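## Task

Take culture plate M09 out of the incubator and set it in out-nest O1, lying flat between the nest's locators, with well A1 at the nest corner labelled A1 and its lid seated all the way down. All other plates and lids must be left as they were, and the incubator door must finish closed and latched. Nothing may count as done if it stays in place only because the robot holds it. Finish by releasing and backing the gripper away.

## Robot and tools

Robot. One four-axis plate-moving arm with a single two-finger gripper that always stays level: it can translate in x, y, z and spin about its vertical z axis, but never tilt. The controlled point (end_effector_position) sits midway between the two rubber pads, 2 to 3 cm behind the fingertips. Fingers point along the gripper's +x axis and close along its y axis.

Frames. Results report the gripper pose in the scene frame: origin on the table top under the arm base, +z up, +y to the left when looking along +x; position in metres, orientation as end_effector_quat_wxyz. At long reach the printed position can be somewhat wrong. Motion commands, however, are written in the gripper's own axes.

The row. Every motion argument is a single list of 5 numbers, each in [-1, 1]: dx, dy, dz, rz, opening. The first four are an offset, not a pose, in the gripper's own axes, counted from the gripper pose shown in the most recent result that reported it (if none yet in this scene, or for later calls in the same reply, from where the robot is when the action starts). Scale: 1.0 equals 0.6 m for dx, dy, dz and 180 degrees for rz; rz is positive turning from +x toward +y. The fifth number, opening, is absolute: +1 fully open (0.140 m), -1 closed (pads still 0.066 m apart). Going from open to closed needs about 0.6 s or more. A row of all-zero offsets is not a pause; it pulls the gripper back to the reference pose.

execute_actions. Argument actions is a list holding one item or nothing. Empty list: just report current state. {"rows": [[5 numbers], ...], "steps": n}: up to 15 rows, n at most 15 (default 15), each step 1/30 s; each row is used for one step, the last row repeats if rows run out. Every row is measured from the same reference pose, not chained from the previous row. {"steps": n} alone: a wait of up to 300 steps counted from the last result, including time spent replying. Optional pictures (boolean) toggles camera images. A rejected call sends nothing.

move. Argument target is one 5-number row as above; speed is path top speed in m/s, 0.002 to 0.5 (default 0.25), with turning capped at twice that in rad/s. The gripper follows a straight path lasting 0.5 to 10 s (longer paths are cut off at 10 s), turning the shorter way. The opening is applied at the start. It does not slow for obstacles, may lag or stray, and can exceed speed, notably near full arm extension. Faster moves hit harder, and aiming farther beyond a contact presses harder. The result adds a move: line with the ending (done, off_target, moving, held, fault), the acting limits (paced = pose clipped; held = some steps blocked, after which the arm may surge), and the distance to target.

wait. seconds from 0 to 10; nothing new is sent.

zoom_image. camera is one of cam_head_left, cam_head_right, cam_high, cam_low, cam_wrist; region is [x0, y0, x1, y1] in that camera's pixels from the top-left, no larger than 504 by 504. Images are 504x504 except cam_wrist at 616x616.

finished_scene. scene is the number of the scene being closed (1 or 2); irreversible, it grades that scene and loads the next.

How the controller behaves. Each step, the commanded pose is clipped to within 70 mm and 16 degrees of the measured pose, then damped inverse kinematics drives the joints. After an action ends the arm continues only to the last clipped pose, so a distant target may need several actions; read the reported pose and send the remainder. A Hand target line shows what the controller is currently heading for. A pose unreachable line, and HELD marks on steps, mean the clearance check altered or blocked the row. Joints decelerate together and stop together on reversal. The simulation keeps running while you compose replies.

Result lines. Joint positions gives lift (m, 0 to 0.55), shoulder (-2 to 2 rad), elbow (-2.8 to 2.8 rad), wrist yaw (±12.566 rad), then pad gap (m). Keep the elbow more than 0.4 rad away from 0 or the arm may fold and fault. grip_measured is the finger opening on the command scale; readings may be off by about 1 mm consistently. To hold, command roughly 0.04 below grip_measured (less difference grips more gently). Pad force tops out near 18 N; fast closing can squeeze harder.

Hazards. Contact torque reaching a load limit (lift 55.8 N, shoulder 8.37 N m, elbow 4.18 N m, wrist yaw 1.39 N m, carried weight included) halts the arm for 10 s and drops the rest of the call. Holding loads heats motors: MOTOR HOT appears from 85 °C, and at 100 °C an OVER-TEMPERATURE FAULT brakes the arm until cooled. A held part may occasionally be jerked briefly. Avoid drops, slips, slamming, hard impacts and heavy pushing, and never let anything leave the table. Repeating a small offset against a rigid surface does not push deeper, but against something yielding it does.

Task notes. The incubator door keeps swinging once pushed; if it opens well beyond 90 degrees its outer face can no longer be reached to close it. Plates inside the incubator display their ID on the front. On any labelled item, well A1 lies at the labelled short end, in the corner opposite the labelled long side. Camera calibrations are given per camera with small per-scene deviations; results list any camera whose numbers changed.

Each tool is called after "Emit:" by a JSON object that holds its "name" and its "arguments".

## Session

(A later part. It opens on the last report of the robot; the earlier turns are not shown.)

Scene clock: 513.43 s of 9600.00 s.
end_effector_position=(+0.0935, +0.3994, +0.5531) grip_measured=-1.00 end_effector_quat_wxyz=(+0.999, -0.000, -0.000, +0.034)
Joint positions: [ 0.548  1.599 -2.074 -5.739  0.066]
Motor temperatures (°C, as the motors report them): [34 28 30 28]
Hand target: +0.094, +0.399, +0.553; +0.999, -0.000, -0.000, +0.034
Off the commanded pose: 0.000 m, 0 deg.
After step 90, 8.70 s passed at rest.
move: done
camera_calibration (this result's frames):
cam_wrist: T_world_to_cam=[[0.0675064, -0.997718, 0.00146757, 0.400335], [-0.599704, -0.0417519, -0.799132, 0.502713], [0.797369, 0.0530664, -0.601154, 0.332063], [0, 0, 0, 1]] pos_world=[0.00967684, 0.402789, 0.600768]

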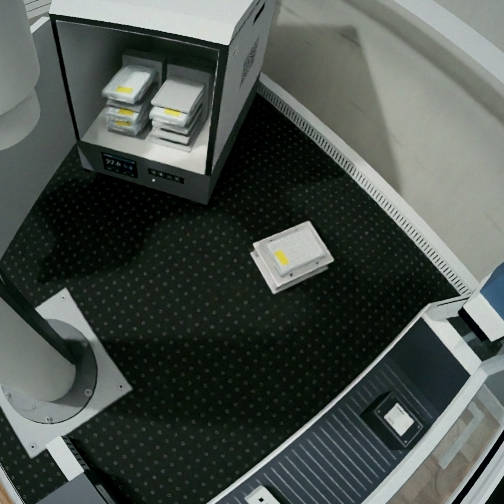

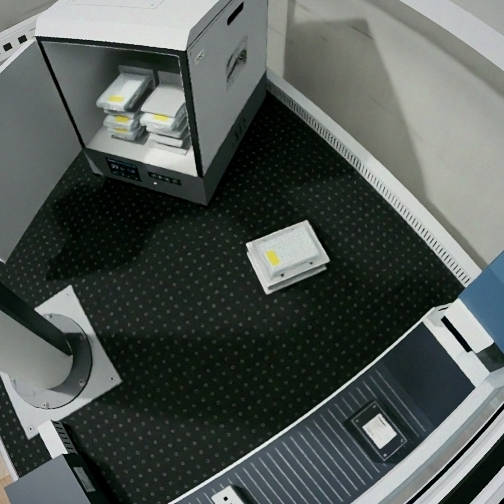

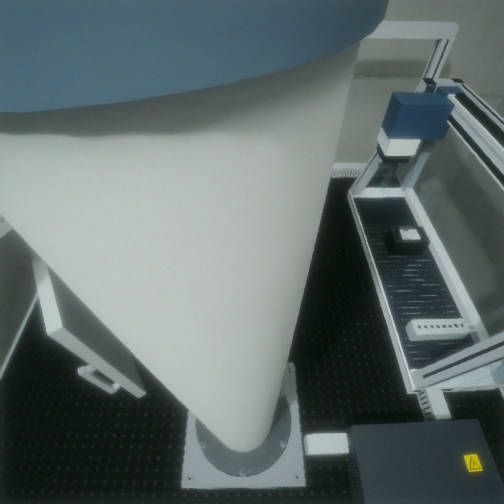

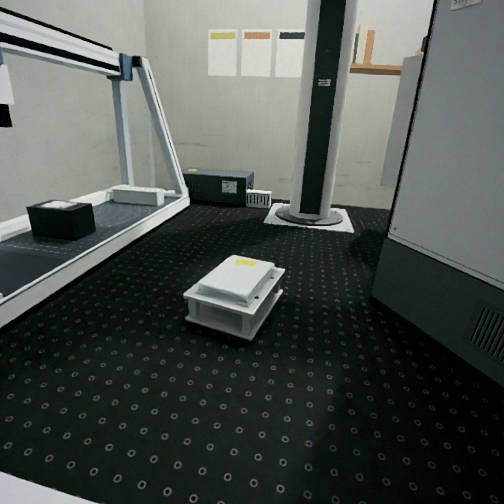

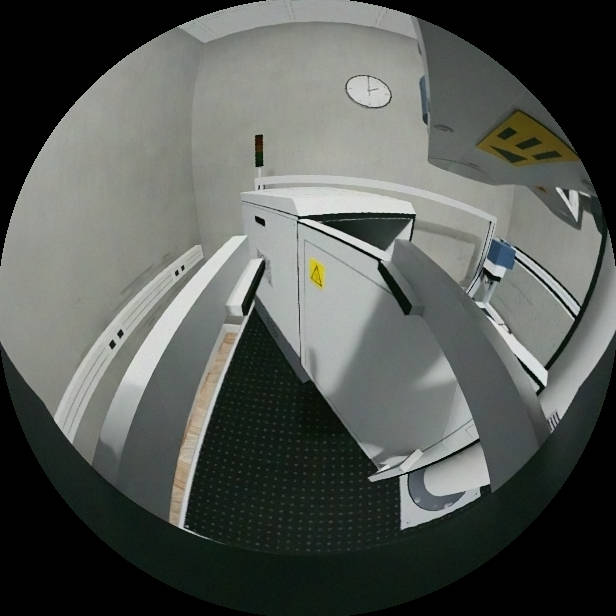

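Emit:
{"name": "move", "arguments": {"target": [0.025, -0.0433, -0.0967, 0, -1], "speed": 0.15}}

Scene clock: 540.60 s of 9600.00 s.
end_effector_position=(+0.1102, +0.3745, +0.4951) grip_measured=-1.00 end_effector_quat_wxyz=(+0.999, -0.000, -0.000, +0.034)
Joint positions: [ 0.49   1.5   -1.865 -5.85   0.066]
Motor temperatures (°C, as the motors report them): [35 28 30 28]
Hand target: +0.110, +0.374, +0.495; +0.999, -0.000, -0.000, +0.034
Off the commanded pose: 0.000 m, 0 deg.
After step 90, 23.40 s passed at rest.
move: done
camera_calibration (this result's frames):
cam_wrist: T_world_to_cam=[[0.0676509, -0.997708, 0.00146757, 0.37446], [-0.599698, -0.0418388, -0.799132, 0.465345], [0.797362, 0.0531819, -0.601154, 0.285097], [0, 0, 0, 1]] pos_world=[0.0264085, 0.37791, 0.54271]

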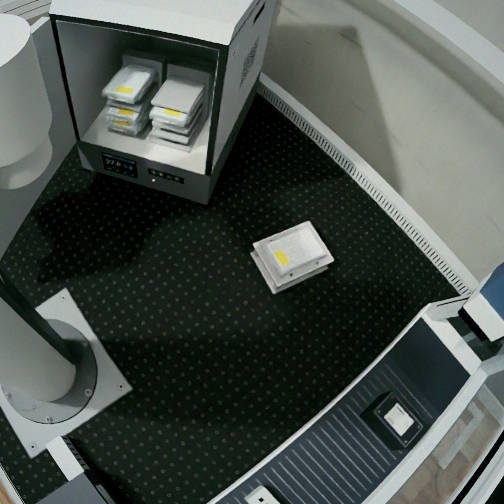

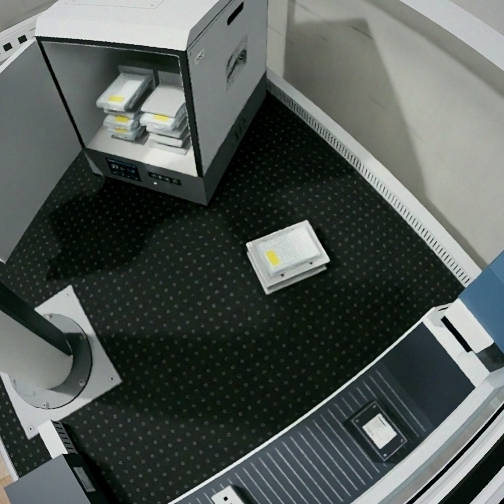

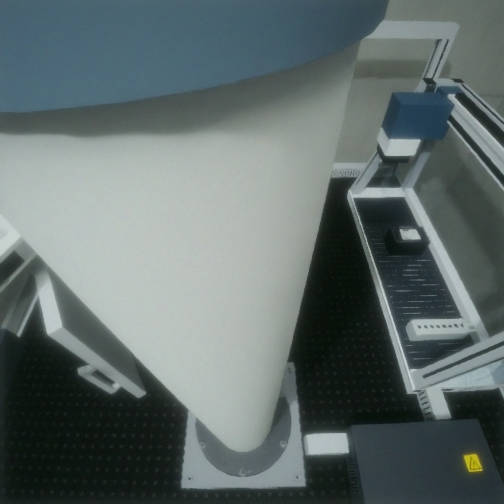

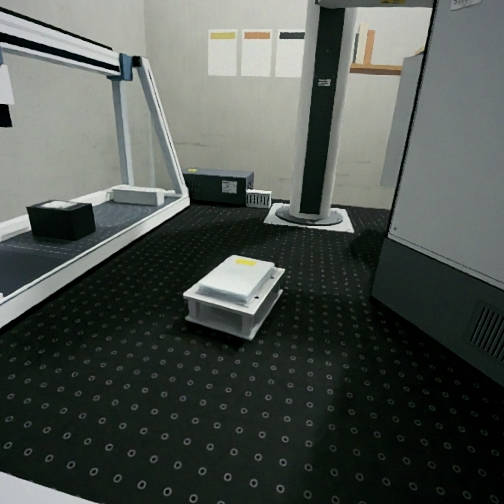

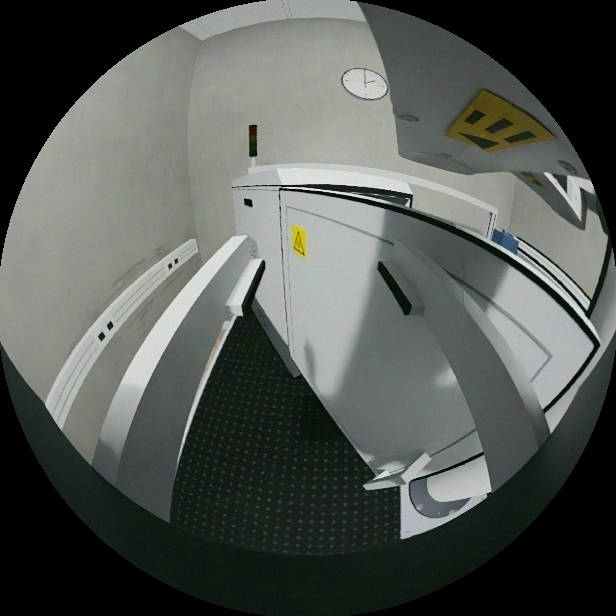

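Emit:
{"name": "move", "arguments": {"target": [0.1518, -0.1663, 0, 0, -1], "speed": 0.05}}

Scene clock: 546.83 s of 9600.00 s.
end_effector_position=(+0.2079, +0.2811, +0.4951) grip_measured=-1.00 end_effector_quat_wxyz=(+0.999, -0.000, -0.000, +0.035)
Joint positions: [ 0.49   1.08  -1.182 -6.112  0.066]
Motor temperatures (°C, as the motors report them): [35 28 30 28]
Hand target: +0.208, +0.281, +0.495; +0.999, -0.000, -0.000, +0.034
Off the commanded pose: 0.000 m, 0 deg.
After step 90, 0.30 s passed at rest.
move: done
camera_calibration (this result's frames):
cam_wrist: T_world_to_cam=[[0.0678022, -0.997698, 0.00146757, 0.274672], [-0.599692, -0.0419297, -0.799132, 0.520032], [0.797354, 0.0533028, -0.601154, 0.212155], [0, 0, 0, 1]] pos_world=[0.124073, 0.284536, 0.542709]

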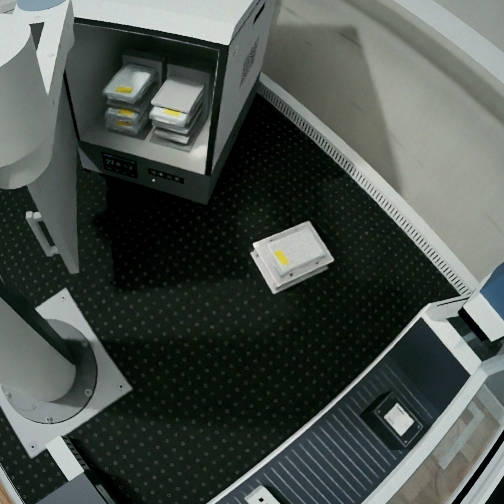

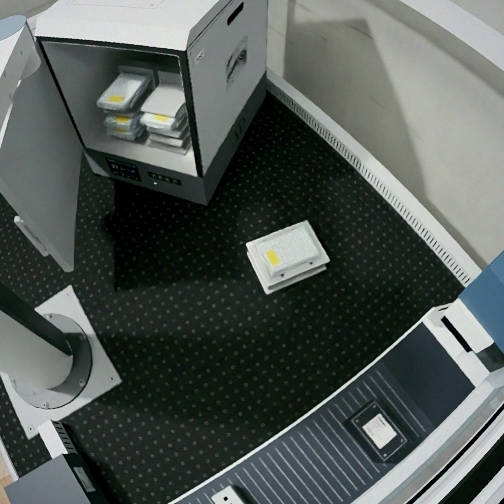

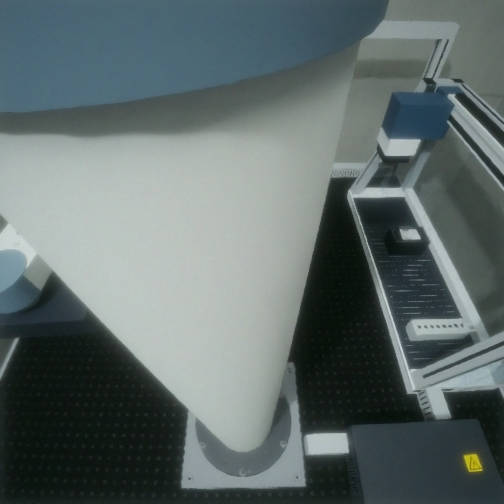

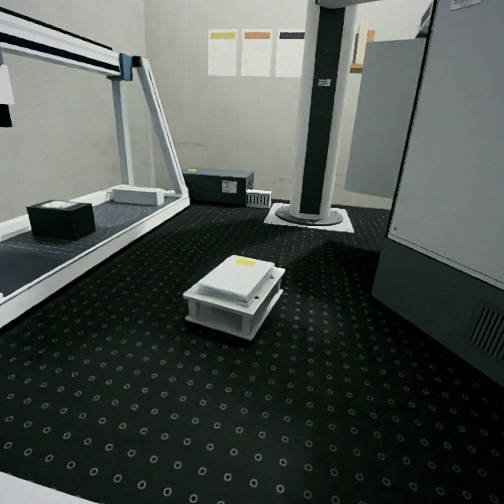

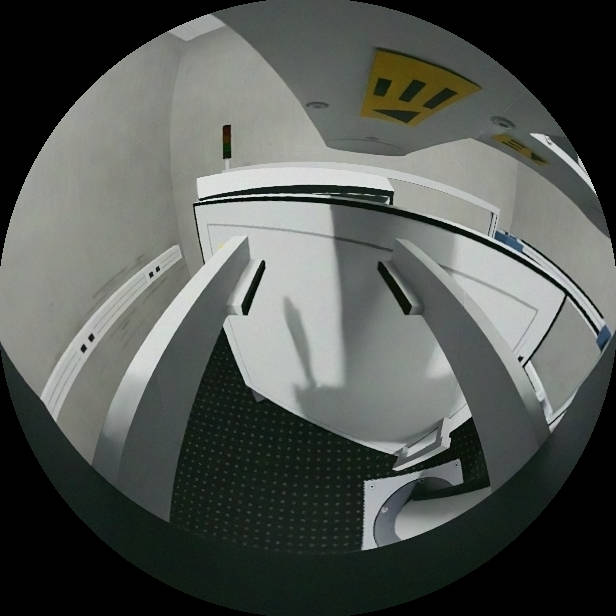

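Emit:
{"name": "move", "arguments": {"target": [0.2158, -0.1082, 0, 0.0556, -1], "speed": 0.06}}

Scene clock: 558.50 s of 9600.00 s.
end_effector_position=(+0.3415, +0.2251, +0.4951) grip_measured=-1.00 end_effector_quat_wxyz=(+0.993, -0.000, -0.000, +0.121)
Joint positions: [ 0.49   0.409 -0.749 -5.7    0.066]
Motor temperatures (°C, as the motors report them): [35 28 30 28]
Hand target: +0.341, +0.225, +0.495; +0.993, -0.000, -0.000, +0.122
Off the commanded pose: 0.000 m, 0 deg.
After step 90, 5.97 s passed at rest.
move: done
camera_calibration (this result's frames):
cam_wrist: T_world_to_cam=[[0.239503, -0.970895, 0.00146757, 0.145003], [-0.583377, -0.145117, -0.799132, 0.615472], [0.776086, 0.190538, -0.601154, 0.0849643], [0, 0, 0, 1]] pos_world=[0.258384, 0.21391, 0.542707]

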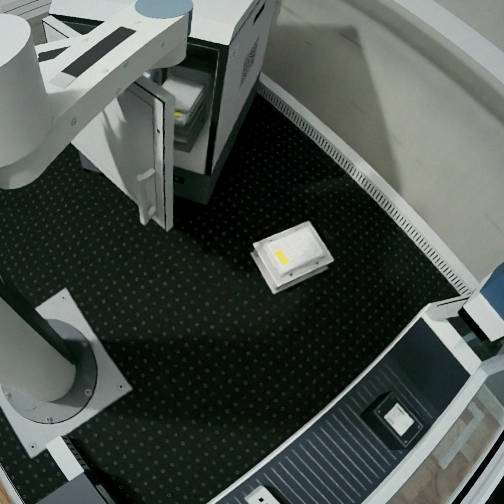

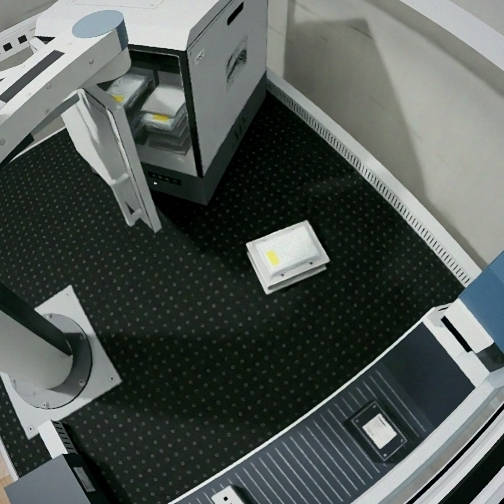

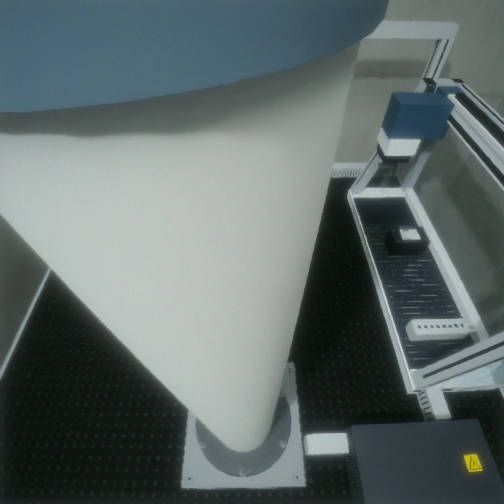

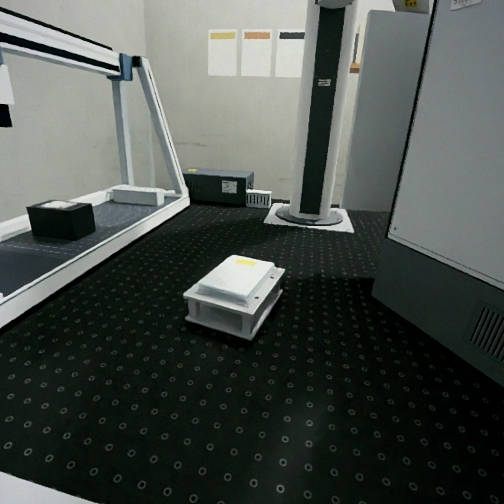

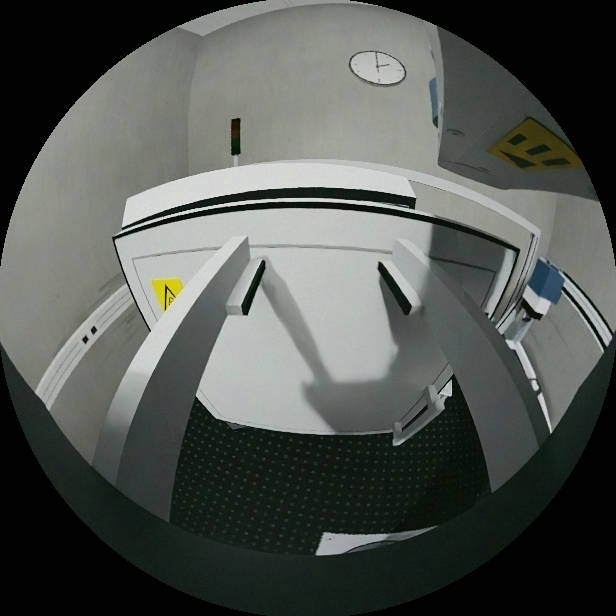

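Emit:
{"name": "move", "arguments": {"target": [0.1373, -0.087, 0, 0.1108, -1], "speed": 0.06}}

Scene clock: 567.83 s of 9600.00 s.
end_effector_position=(+0.4339, +0.1941, +0.4951) grip_measured=-1.00 end_effector_quat_wxyz=(+0.957, -0.000, -0.000, +0.291)
Joint positions: [ 0.49  -0.329 -0.707 -4.656  0.066]
Motor temperatures (°C, as the motors report them): [35 28 30 28]
Hand target: +0.434, +0.194, +0.495; +0.957, -0.000, -0.000, +0.291
Off the commanded pose: 0.000 m, 0 deg.
After step 90, 3.20 s passed at rest.
move: done
camera_calibration (this result's frames):
cam_wrist: T_world_to_cam=[[0.556089, -0.831121, 0.00146757, -0.0717347], [-0.498981, -0.335271, -0.799132, 0.665157], [0.664668, 0.443656, -0.601154, 0.0183879], [0, 0, 0, 1]] pos_world=[0.35957, 0.15523, 0.542707]

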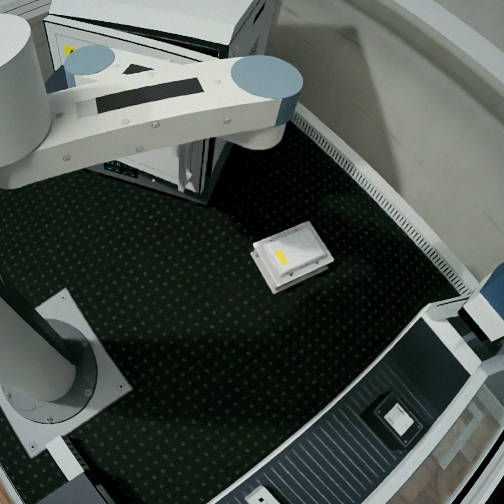

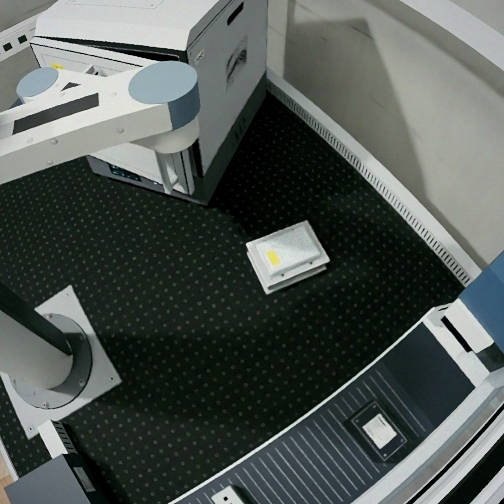

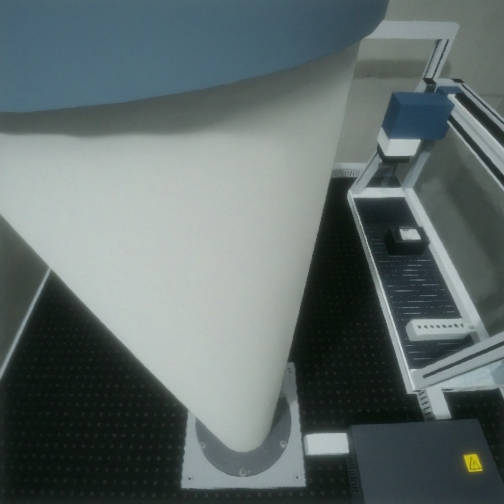

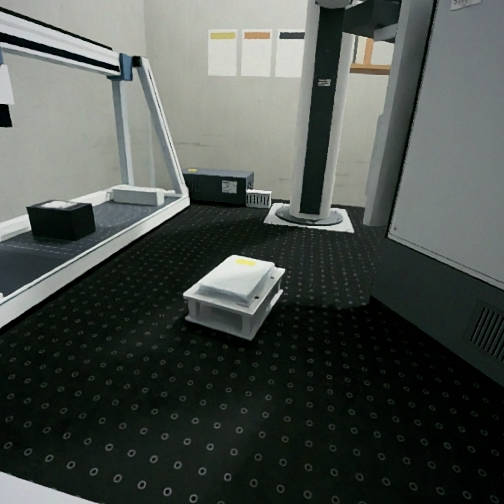

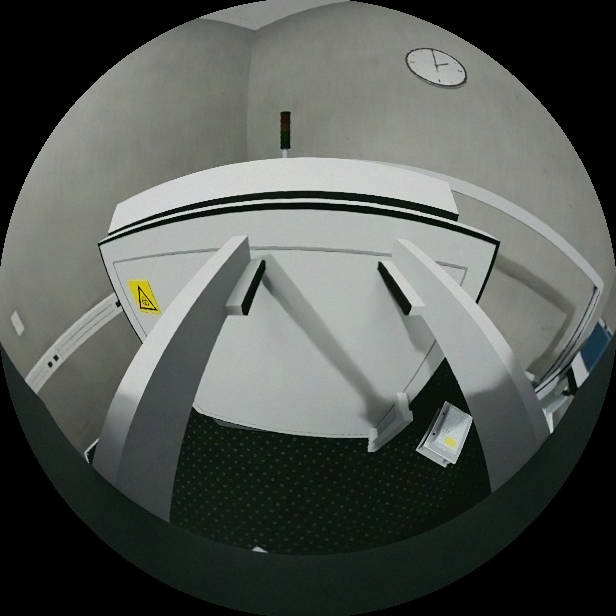

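Emit:
{"name": "move", "arguments": {"target": [0.04, 0, 0, 0, -1], "speed": 0.02}}

Scene clock: 572.73 s of 9600.00 s.
end_effector_position=(+0.4539, +0.2072, +0.4951) grip_measured=-1.00 end_effector_quat_wxyz=(+0.957, -0.000, -0.000, +0.291)
Joint positions: [ 0.49  -0.317 -0.808 -4.569  0.066]
Motor temperatures (°C, as the motors report them): [35 28 30 28]
Hand target: +0.454, +0.207, +0.495; +0.957, -0.000, -0.000, +0.291
Off the commanded pose: 0.000 m, 0 deg.
After step 90, 0.47 s passed at rest.
move: done
camera_calibration (this result's frames):
cam_wrist: T_world_to_cam=[[0.555088, -0.831791, 0.00146757, -0.0713756], [-0.499384, -0.334669, -0.799132, 0.679588], [0.665202, 0.442855, -0.601154, -0.000794852], [0, 0, 0, 1]] pos_world=[0.379524, 0.16842, 0.542707]

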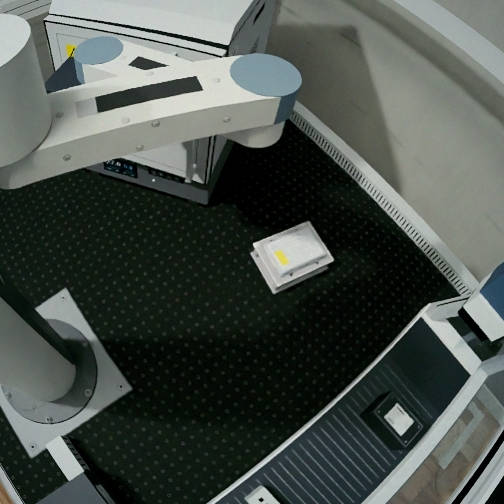

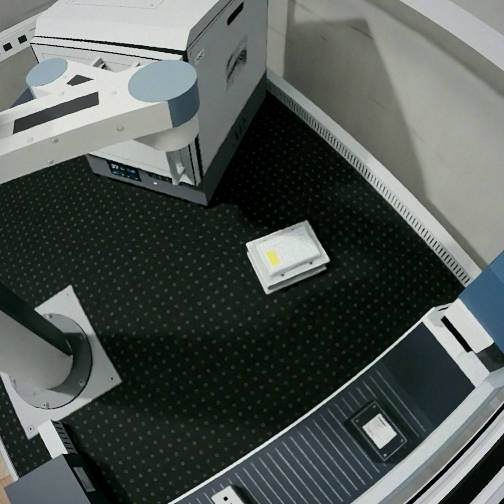

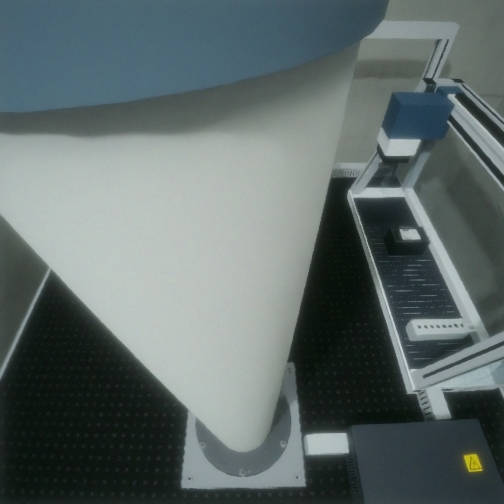

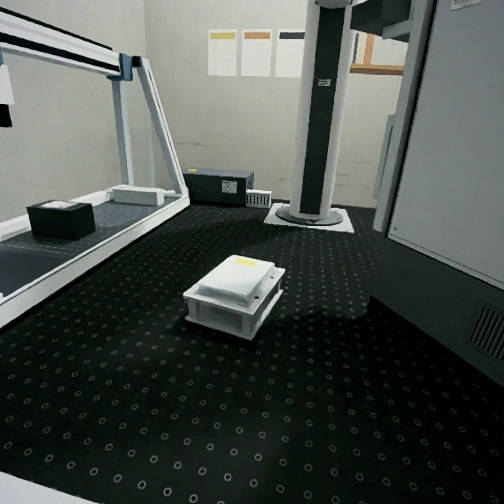

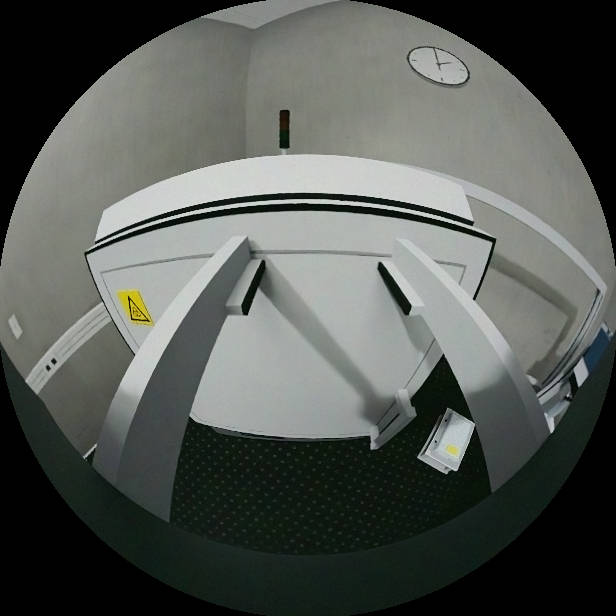

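Emit:
{"name": "zoom_image", "arguments": {"camera": "cam_head_left", "region": [30, 0, 250, 80]}}

Emit:
{"name": "zoom_image", "arguments": {"camera": "cam_head_right", "region": [150, 130, 230, 210]}}

Region (30, 0, 250, 80) of cam_head_left's 504x504 image, scaled by 2.291, with more detail than that image has; it fills the top 183 rows of this view, and the rest is white.

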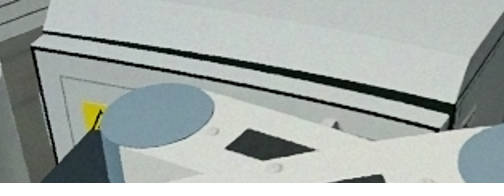

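Region (150, 130, 230, 210) of cam_head_right's 504x504 image, scaled by 6.300, with more detail than that image has.

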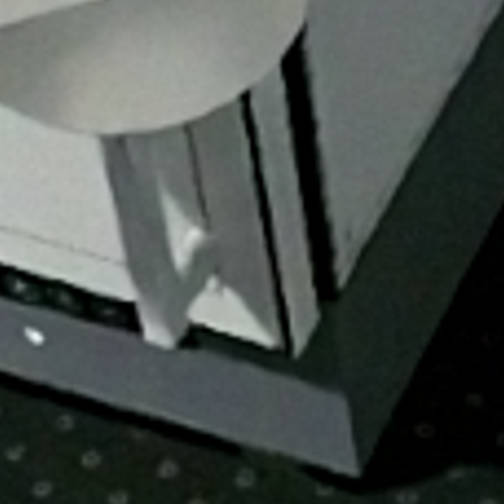

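Emit:
{"name": "move", "arguments": {"target": [0.01, 0, 0, 0, -1], "speed": 0.01}}

Scene clock: 578.20 s of 9600.00 s.
end_effector_position=(+0.4590, +0.2102, +0.4951) grip_measured=-1.00 end_effector_quat_wxyz=(+0.957, -0.000, -0.000, +0.290)
Joint positions: [ 0.49  -0.313 -0.833 -4.549  0.066]
Motor temperatures (°C, as the motors report them): [35 28 30 28]
Hand target: +0.459, +0.210, +0.495; +0.957, -0.000, -0.000, +0.291
Off the commanded pose: 0.000 m, 0 deg.
After step 90, 1.63 s passed at rest.
move: done
camera_calibration (this result's frames):
cam_wrist: T_world_to_cam=[[0.553921, -0.832568, 0.00146757, -0.0709463], [-0.499853, -0.333969, -0.799132, 0.68317], [0.665822, 0.441922, -0.601154, -0.00555568], [0, 0, 0, 1]] pos_world=[0.384482, 0.171545, 0.542707]

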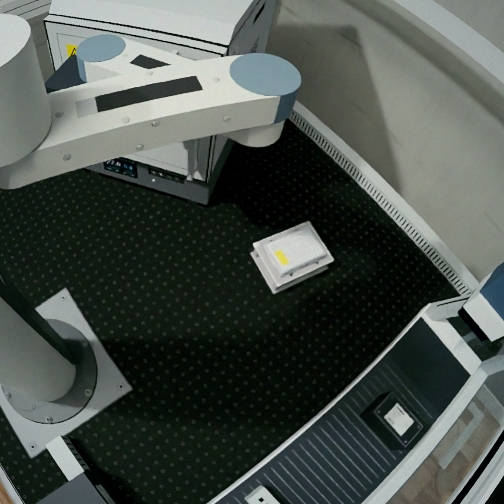

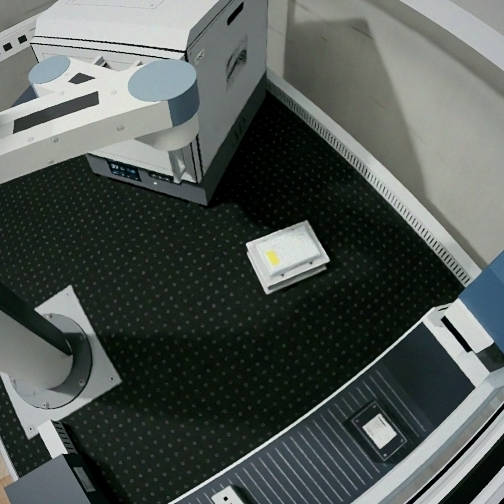

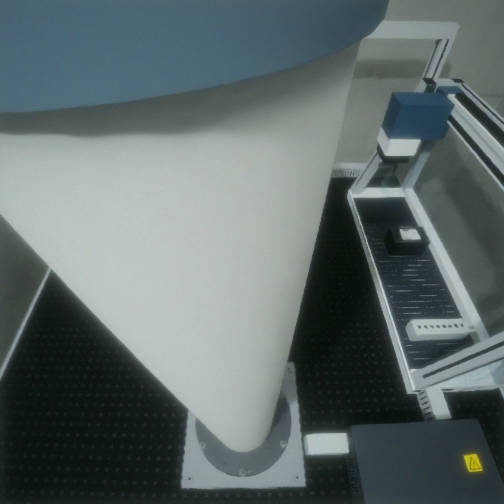

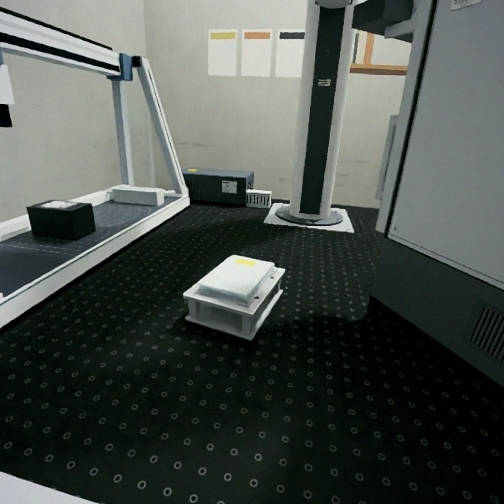

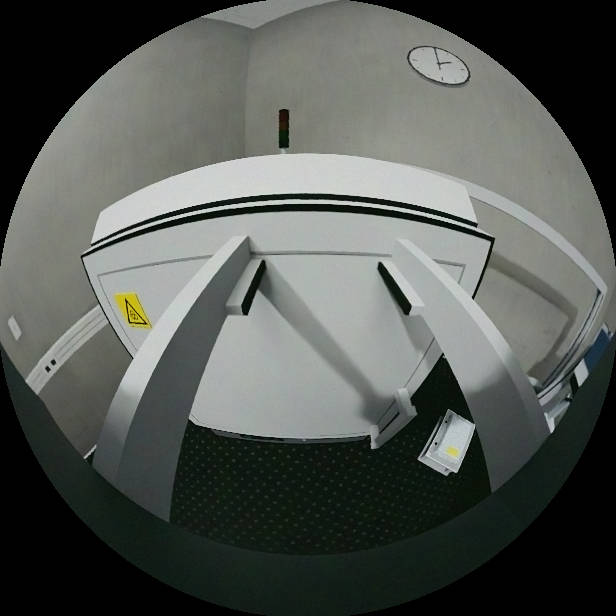

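Emit:
{"name": "zoom_image", "arguments": {"camera": "cam_head_right", "region": [150, 130, 230, 210]}}

Emit:
{"name": "zoom_image", "arguments": {"camera": "cam_head_left", "region": [30, 0, 250, 80]}}

Region (150, 130, 230, 210) of cam_head_right's 504x504 image, scaled by 6.300, with more detail than that image has.

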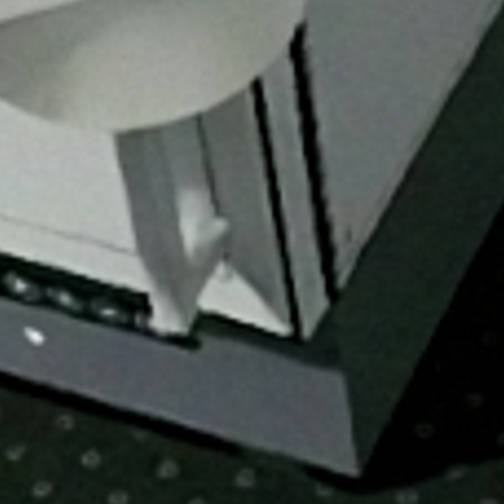

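Region (30, 0, 250, 80) of cam_head_left's 504x504 image, scaled by 2.291, with more detail than that image has; it fills the top 183 rows of this view, and the rest is white.

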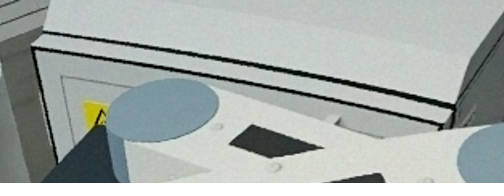

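Emit:
{"name": "move", "arguments": {"target": [0.0042, 0, 0, 0.001, -1], "speed": 0.006}}

Scene clock: 583.67 s of 9600.00 s.
end_effector_position=(+0.4610, +0.2115, +0.4951) grip_measured=-1.00 end_effector_quat_wxyz=(+0.957, -0.000, -0.000, +0.291)
Joint positions: [ 0.49  -0.313 -0.844 -4.535  0.066]
Motor temperatures (°C, as the motors report them): [35 28 30 28]
Hand target: +0.461, +0.212, +0.495; +0.957, -0.000, -0.000, +0.291
Off the commanded pose: 0.000 m, 0 deg.
After step 90, 1.77 s passed at rest.
move: done
camera_calibration (this result's frames):
cam_wrist: T_world_to_cam=[[0.556384, -0.830924, 0.00146757, -0.0724575], [-0.498862, -0.335447, -0.799132, 0.684516], [0.66451, 0.443892, -0.601154, -0.00734827], [0, 0, 0, 1]] pos_world=[0.386676, 0.172674, 0.542707]

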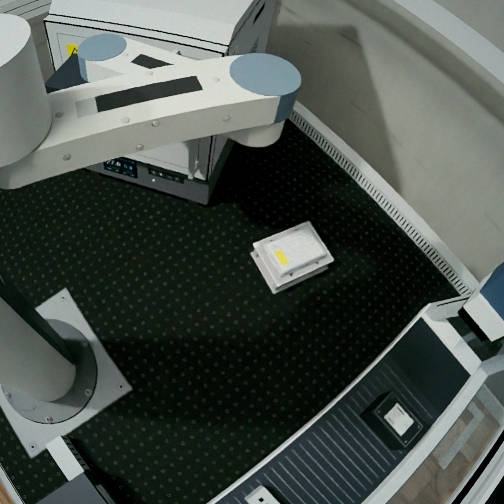

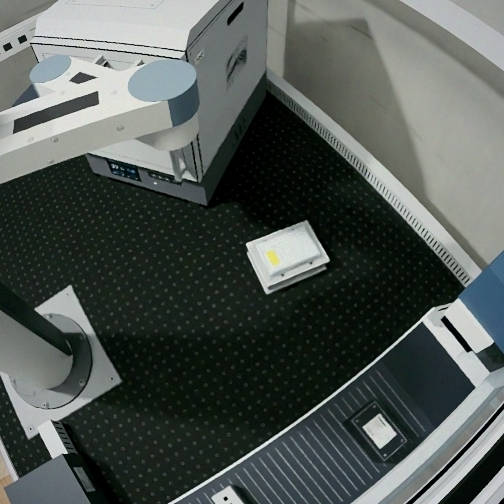

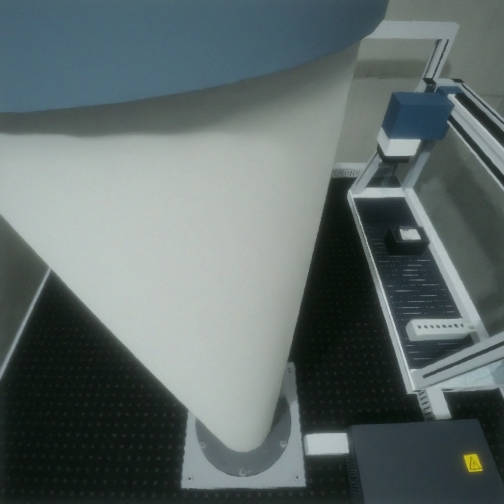

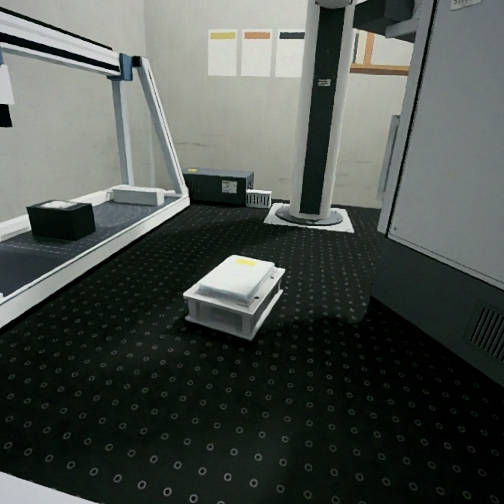

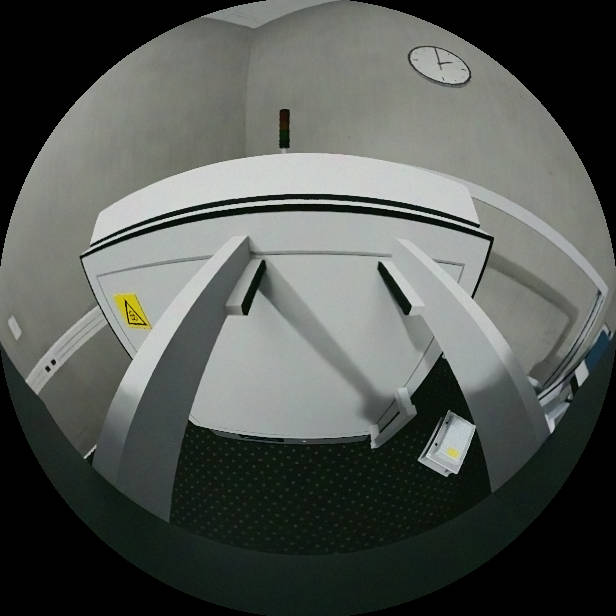

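Emit:
{"name": "zoom_image", "arguments": {"camera": "cam_head_right", "region": [150, 130, 230, 210]}}

Region (150, 130, 230, 210) of cam_head_right's 504x504 image, scaled by 6.300, with more detail than that image has.

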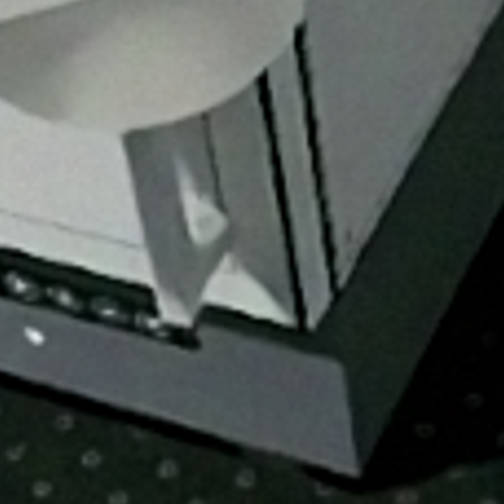

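Emit:
{"name": "move", "arguments": {"target": [-0.2162, -0.44, 0, -0.2433, -1], "speed": 0.3}}

Scene clock: 593.60 s of 9600.00 s.
end_effector_position=(+0.5003, -0.0801, +0.4951) grip_measured=-1.00 end_effector_quat_wxyz=(+0.996, -0.000, -0.000, -0.087)
Joint positions: [ 0.49  -1.291 -0.756 -4.41   0.066]
Motor temperatures (°C, as the motors report them): [35 28 30 28]
Hand target: +0.500, -0.080, +0.495; +0.996, -0.000, -0.000, -0.086
Off the commanded pose: 0.000 m, 0 deg.
After step 90, 5.27 s passed at rest.
move: done
camera_calibration (this result's frames):
cam_wrist: T_world_to_cam=[[-0.174298, -0.984692, 0.00146757, 0.0165767], [-0.592157, 0.103625, -0.799132, 0.688121], [0.786747, -0.140156, -0.601154, -0.0119172], [0, 0, 0, 1]] pos_world=[0.419741, -0.0566539, 0.542711]

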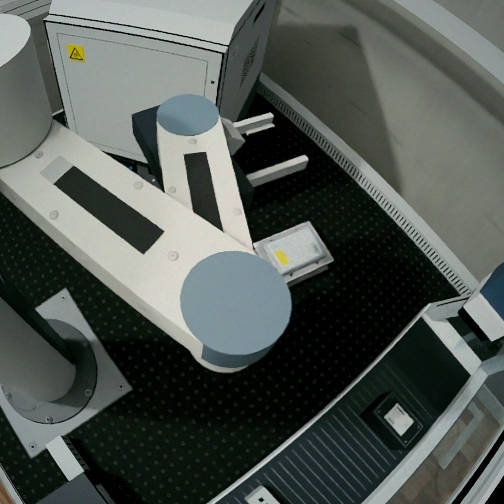

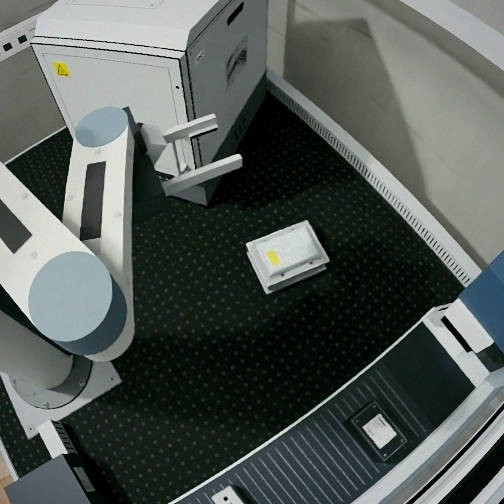

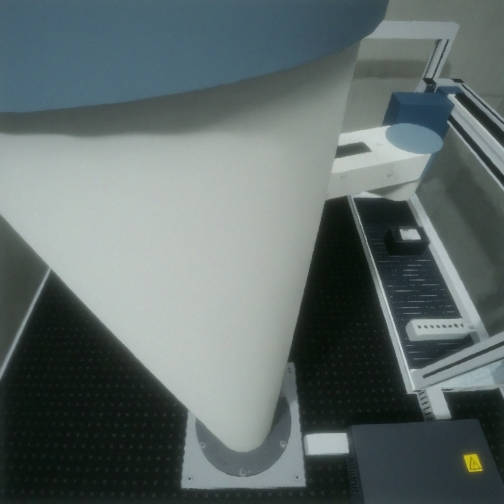

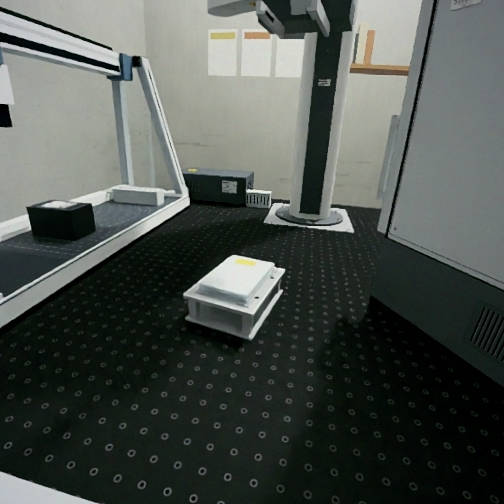

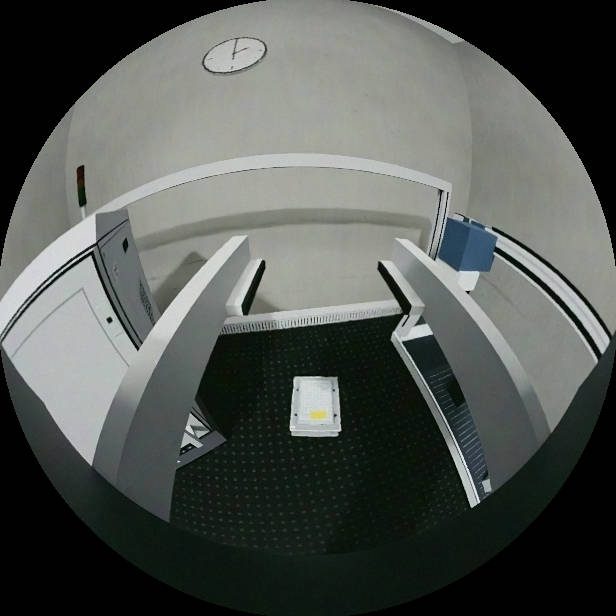

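Emit:
{"name": "zoom_image", "arguments": {"camera": "cam_head_right", "region": [20, 20, 220, 130]}}

Emit:
{"name": "zoom_image", "arguments": {"camera": "cam_head_right", "region": [235, 210, 340, 305]}}

Emit:
{"name": "zoom_image", "arguments": {"camera": "cam_low", "region": [175, 245, 295, 345]}}

Region (20, 20, 220, 130) of cam_head_right's 504x504 image, scaled by 2.520, with more detail than that image has; it fills the top 277 rows of this view, and the rest is white.

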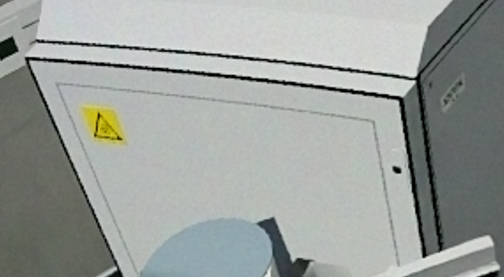

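Region (235, 210, 340, 305) of cam_head_right's 504x504 image, scaled by 4.800, with more detail than that image has; it fills the top 456 rows of this view, and the rest is white.

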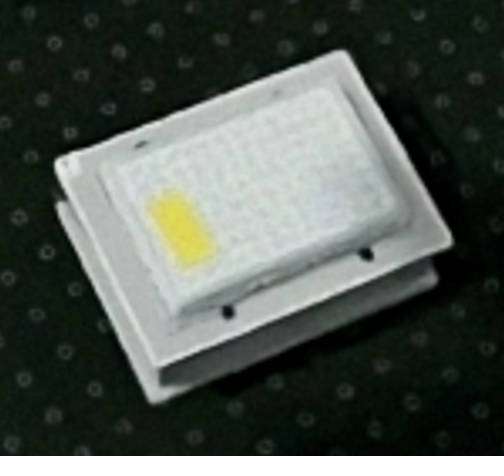

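Region (175, 245, 295, 345) of cam_low's 504x504 image, scaled by 4.200, with more detail than that image has.

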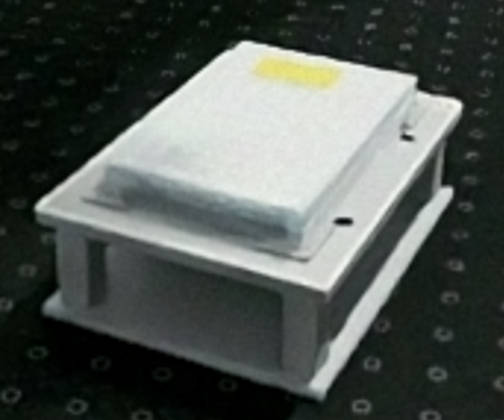

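The door is shut with a uniform seam and stays latched after I backed away, and the plate is seated in the nest.

Emit:
{"name": "finished_scene", "arguments": {"scene": 1}}

The scene is finished: the task was done.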